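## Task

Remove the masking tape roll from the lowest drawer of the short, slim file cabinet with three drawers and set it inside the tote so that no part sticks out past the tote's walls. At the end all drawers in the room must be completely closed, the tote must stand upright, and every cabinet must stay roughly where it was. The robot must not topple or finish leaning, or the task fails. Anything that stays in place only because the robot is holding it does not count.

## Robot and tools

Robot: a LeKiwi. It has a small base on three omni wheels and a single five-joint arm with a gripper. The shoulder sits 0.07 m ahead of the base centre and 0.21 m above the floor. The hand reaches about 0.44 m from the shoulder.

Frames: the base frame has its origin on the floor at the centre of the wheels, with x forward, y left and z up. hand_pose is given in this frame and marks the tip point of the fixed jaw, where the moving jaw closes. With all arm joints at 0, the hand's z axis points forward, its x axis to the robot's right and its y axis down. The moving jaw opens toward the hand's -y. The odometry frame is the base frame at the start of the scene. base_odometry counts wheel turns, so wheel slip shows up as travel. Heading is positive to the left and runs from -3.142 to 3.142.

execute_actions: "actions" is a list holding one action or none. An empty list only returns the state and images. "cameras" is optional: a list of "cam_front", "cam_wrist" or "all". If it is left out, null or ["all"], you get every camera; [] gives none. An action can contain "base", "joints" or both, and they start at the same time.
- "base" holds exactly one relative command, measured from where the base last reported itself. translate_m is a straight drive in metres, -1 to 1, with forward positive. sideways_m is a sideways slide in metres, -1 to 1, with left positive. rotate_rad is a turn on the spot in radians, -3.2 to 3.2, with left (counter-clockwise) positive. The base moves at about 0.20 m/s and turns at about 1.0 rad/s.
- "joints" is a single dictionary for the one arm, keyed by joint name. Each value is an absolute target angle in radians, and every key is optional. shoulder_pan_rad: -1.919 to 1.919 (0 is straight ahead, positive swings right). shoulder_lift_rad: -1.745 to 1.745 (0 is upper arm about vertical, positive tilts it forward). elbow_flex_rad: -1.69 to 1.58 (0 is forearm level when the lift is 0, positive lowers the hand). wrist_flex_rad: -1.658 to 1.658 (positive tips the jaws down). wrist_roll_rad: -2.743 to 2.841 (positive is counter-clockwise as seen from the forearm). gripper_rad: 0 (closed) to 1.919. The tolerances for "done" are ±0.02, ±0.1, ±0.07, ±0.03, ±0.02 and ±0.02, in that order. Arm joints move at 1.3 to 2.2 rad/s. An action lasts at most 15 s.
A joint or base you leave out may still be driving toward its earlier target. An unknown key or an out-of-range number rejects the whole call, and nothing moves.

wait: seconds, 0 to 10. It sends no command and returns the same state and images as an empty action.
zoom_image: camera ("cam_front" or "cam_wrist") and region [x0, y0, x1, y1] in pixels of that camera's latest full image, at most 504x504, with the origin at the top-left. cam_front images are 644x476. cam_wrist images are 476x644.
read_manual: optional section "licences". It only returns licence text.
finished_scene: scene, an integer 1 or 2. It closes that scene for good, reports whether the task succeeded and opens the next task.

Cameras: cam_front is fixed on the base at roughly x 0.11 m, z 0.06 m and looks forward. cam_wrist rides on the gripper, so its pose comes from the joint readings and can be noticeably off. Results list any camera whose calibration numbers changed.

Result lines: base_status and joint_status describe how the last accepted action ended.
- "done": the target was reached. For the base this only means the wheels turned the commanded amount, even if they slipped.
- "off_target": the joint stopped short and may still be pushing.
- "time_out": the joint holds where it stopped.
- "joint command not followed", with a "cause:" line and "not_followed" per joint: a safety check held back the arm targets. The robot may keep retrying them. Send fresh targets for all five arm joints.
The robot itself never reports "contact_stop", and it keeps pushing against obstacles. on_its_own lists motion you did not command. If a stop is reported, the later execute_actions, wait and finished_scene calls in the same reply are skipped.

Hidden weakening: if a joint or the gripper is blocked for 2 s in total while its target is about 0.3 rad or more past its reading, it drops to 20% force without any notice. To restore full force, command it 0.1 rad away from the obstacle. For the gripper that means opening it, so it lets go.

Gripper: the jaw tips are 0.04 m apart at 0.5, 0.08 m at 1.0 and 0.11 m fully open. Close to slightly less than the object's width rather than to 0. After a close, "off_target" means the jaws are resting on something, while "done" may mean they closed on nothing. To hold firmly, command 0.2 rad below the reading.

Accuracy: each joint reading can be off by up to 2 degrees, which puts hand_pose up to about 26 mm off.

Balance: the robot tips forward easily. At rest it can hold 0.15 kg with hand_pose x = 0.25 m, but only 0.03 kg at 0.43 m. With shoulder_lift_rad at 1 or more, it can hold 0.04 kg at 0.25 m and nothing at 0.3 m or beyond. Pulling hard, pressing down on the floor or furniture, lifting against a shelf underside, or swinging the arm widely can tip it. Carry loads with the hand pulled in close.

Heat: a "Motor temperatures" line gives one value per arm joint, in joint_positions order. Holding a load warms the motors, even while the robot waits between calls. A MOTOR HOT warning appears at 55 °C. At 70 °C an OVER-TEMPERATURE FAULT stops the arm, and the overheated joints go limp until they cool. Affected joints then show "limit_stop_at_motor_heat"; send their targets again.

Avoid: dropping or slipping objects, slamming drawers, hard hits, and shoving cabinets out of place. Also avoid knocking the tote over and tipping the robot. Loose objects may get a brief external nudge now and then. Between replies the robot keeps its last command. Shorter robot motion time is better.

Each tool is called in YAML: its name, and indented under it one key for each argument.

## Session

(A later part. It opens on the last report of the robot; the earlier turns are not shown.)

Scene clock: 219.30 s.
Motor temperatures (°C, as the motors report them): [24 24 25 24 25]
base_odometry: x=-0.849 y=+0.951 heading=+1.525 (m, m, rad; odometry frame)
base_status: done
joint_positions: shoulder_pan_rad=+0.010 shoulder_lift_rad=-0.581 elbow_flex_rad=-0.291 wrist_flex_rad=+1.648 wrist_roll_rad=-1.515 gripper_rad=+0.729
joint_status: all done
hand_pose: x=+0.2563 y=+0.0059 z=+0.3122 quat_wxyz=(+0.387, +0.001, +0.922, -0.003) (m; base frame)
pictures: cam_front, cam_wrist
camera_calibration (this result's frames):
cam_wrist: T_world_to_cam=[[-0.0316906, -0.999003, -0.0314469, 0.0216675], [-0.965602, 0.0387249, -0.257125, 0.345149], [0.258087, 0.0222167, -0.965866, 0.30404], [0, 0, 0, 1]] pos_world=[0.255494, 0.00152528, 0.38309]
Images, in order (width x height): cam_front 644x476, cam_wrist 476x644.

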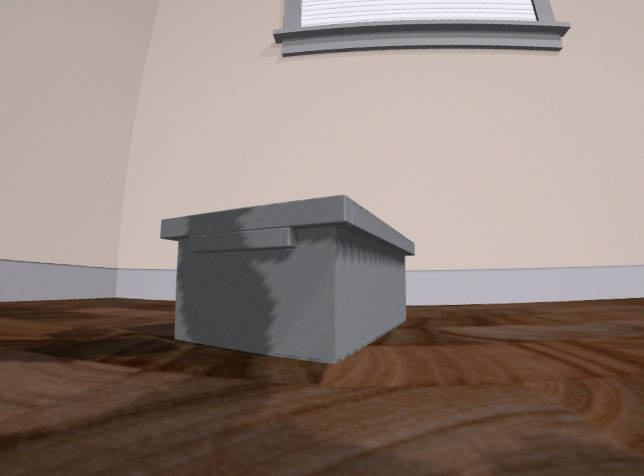

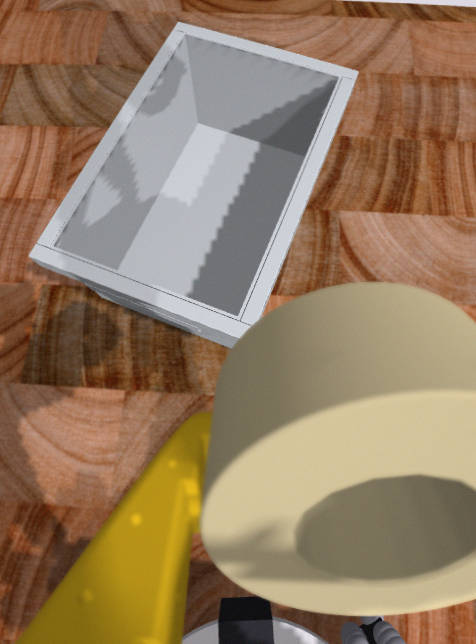

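execute_actions:
  actions:
    - {"base":{"translate_m":0.185},"joints":{"wrist_roll_rad":-2.1,"shoulder_pan_rad":-0.17,"shoulder_lift_rad":0.15,"elbow_flex_rad":-0.33}}

Scene clock: 240.53 s.
Motor temperatures (°C, as the motors report them): [24 24 25 24 25]
base_odometry: x=-0.841 y=+1.135 heading=+1.525 (m, m, rad; odometry frame)
base_status: done
joint_positions: shoulder_pan_rad=-0.160 shoulder_lift_rad=+0.165 elbow_flex_rad=-0.301 wrist_flex_rad=+1.648 wrist_roll_rad=-2.095 gripper_rad=+0.729
joint_status: all done
hand_pose: x=+0.2861 y=+0.0421 z=+0.1789 quat_wxyz=(+0.028, +0.205, +0.978, +0.011) (m; base frame)
pictures: cam_front, cam_wrist
camera_calibration (this result's frames):
cam_wrist: T_world_to_cam=[[-0.440016, -0.89707, -0.0406345, 0.168808], [-0.802505, 0.37252, 0.466062, 0.148175], [-0.402953, 0.237684, -0.883818, 0.3321], [0, 0, 0, 1]] pos_world=[0.32701, 0.0173003, 0.231317]
Images, in order (width x height): cam_front 644x476, cam_wrist 476x644.

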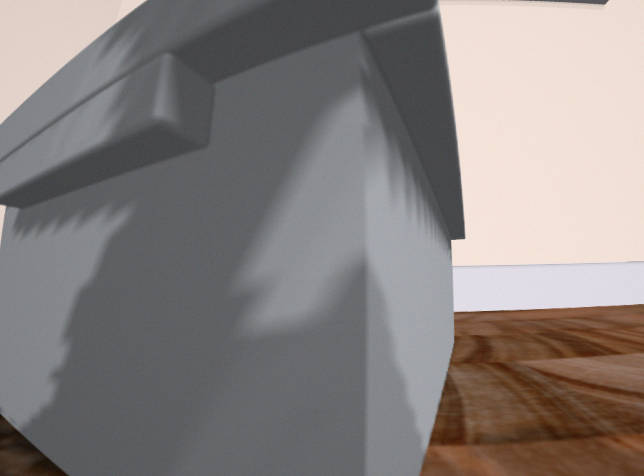

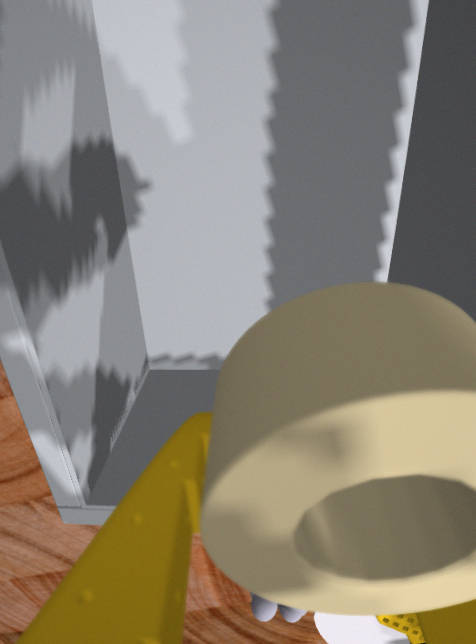

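execute_actions:
  actions:
    - {"joints":{"shoulder_lift_rad":0.6,"elbow_flex_rad":0.11,"wrist_flex_rad":0.83}}
  cameras: []

execute_actions:
  actions:
    - {"joints":{"shoulder_lift_rad":0.7,"wrist_flex_rad":0.73}}
  cameras: ["cam_wrist"]

execute_actions:
  actions:
    - {"joints":{"gripper_rad":0.88}}
  cameras: ["cam_wrist"]

execute_actions:
  actions:
    - {"joints":{"shoulder_lift_rad":0.1,"elbow_flex_rad":-0.3,"wrist_flex_rad":1.65}}

Scene clock: 255.10 s.
Motor temperatures (°C, as the motors report them): [24 24 25 24 25]
base_odometry: x=-0.841 y=+1.135 heading=+1.525 (m, m, rad; odometry frame)
base_status: not commanded
joint_positions: shoulder_pan_rad=-0.160 shoulder_lift_rad=+0.617 elbow_flex_rad=+0.113 wrist_flex_rad=+0.838 wrist_roll_rad=-2.095 gripper_rad=+0.729
joint_status: all done
hand_pose: x=+0.2899 y=+0.0427 z=+0.0379 quat_wxyz=(+0.001, +0.205, +0.979, +0.000) (m; base frame)
pictures: none
No camera images: the call's "cameras" was empty. Leave "cameras" out to get every camera's image.

Scene clock: 255.80 s.
Motor temperatures (°C, as the motors report them): [24 24 25 24 25]
base_odometry: x=-0.841 y=+1.135 heading=+1.525 (m, m, rad; odometry frame)
base_status: not commanded
joint_positions: shoulder_pan_rad=-0.160 shoulder_lift_rad=+0.717 elbow_flex_rad=+0.113 wrist_flex_rad=+0.739 wrist_roll_rad=-2.095 gripper_rad=+0.729
joint_status: all done
hand_pose: x=+0.2879 y=+0.0424 z=+0.0188 quat_wxyz=(+0.001, +0.205, +0.979, +0.000) (m; base frame)
pictures: cam_wrist
camera_calibration (this result's frames):
cam_wrist: T_world_to_cam=[[-0.441373, -0.89729, -0.00779746, 0.163154], [-0.775242, 0.376933, 0.506873, 0.215316], [-0.451873, 0.229765, -0.861985, 0.205318], [0, 0, 0, 1]] pos_world=[0.331712, 0.0180614, 0.0691148]
Images, in order (width x height): cam_wrist 476x644.

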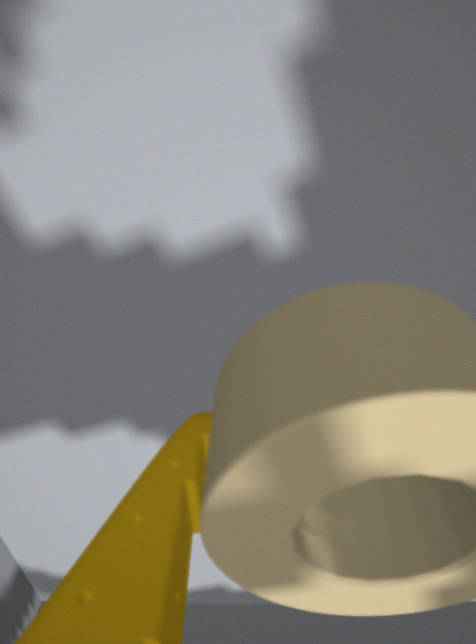

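Scene clock: 256.50 s.
Motor temperatures (°C, as the motors report them): [24 24 25 24 25]
base_odometry: x=-0.841 y=+1.135 heading=+1.525 (m, m, rad; odometry frame)
base_status: not commanded
joint_positions: shoulder_pan_rad=-0.160 shoulder_lift_rad=+0.717 elbow_flex_rad=+0.113 wrist_flex_rad=+0.739 wrist_roll_rad=-2.095 gripper_rad=+0.867
joint_status: all done
hand_pose: x=+0.2879 y=+0.0424 z=+0.0188 quat_wxyz=(+0.001, +0.205, +0.979, +0.000) (m; base frame)
pictures: cam_wrist
camera_calibration (this result's frames):
cam_wrist: T_world_to_cam=[[-0.441373, -0.89729, -0.00779746, 0.163154], [-0.775242, 0.376933, 0.506873, 0.215316], [-0.451873, 0.229765, -0.861985, 0.205318], [0, 0, 0, 1]] pos_world=[0.331712, 0.0180614, 0.0691148]
Images, in order (width x height): cam_wrist 476x644.

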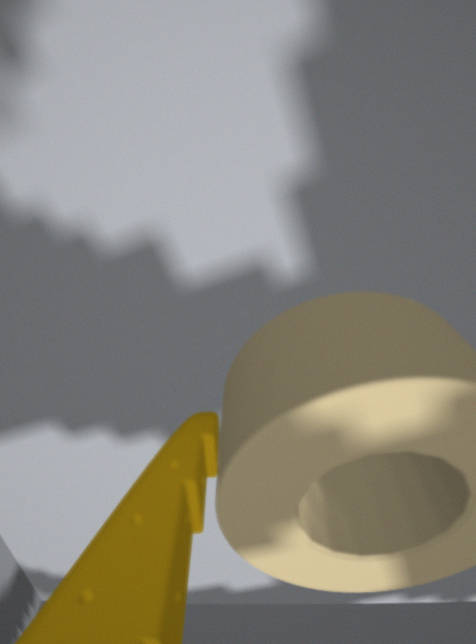

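Scene clock: 257.80 s.
Motor temperatures (°C, as the motors report them): [24 24 25 24 25]
base_odometry: x=-0.841 y=+1.135 heading=+1.525 (m, m, rad; odometry frame)
base_status: not commanded
joint_positions: shoulder_pan_rad=-0.160 shoulder_lift_rad=+0.143 elbow_flex_rad=-0.269 wrist_flex_rad=+1.642 wrist_roll_rad=-2.095 gripper_rad=+0.868
joint_status: all done
hand_pose: x=+0.2833 y=+0.0417 z=+0.1783 quat_wxyz=(+0.025, +0.205, +0.978, +0.010) (m; base frame)
pictures: cam_front, cam_wrist
camera_calibration (this result's frames):
cam_wrist: T_world_to_cam=[[-0.440194, -0.897099, -0.0379755, 0.166754], [-0.800381, 0.372864, 0.469429, 0.145159], [-0.406964, 0.237035, -0.882153, 0.331499], [0, 0, 0, 1]] pos_world=[0.324495, 0.0168933, 0.230624]
Images, in order (width x height): cam_front 644x476, cam_wrist 476x644.

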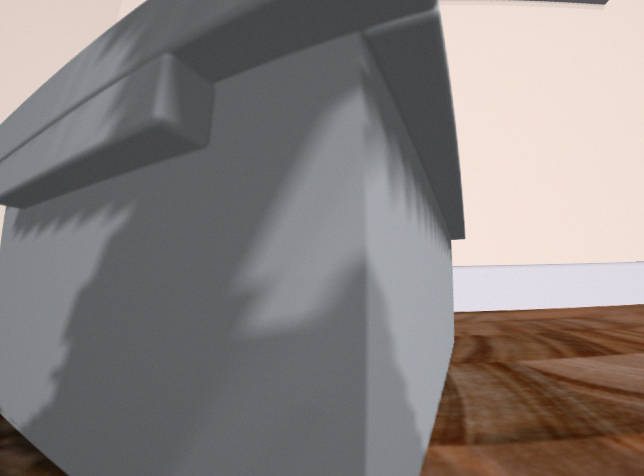

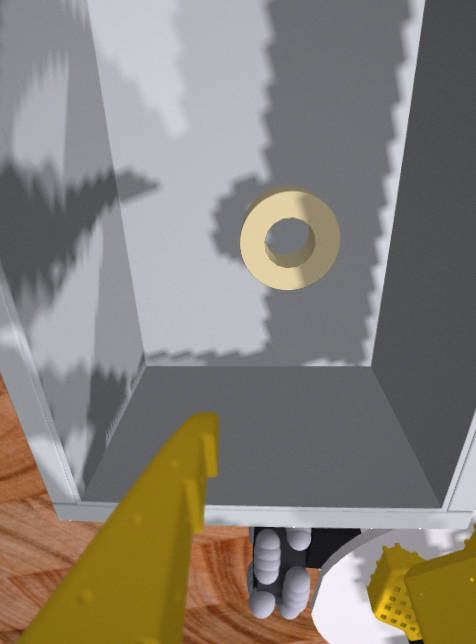

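finished_scene:
  scene: 2

The scene is finished: the task was done.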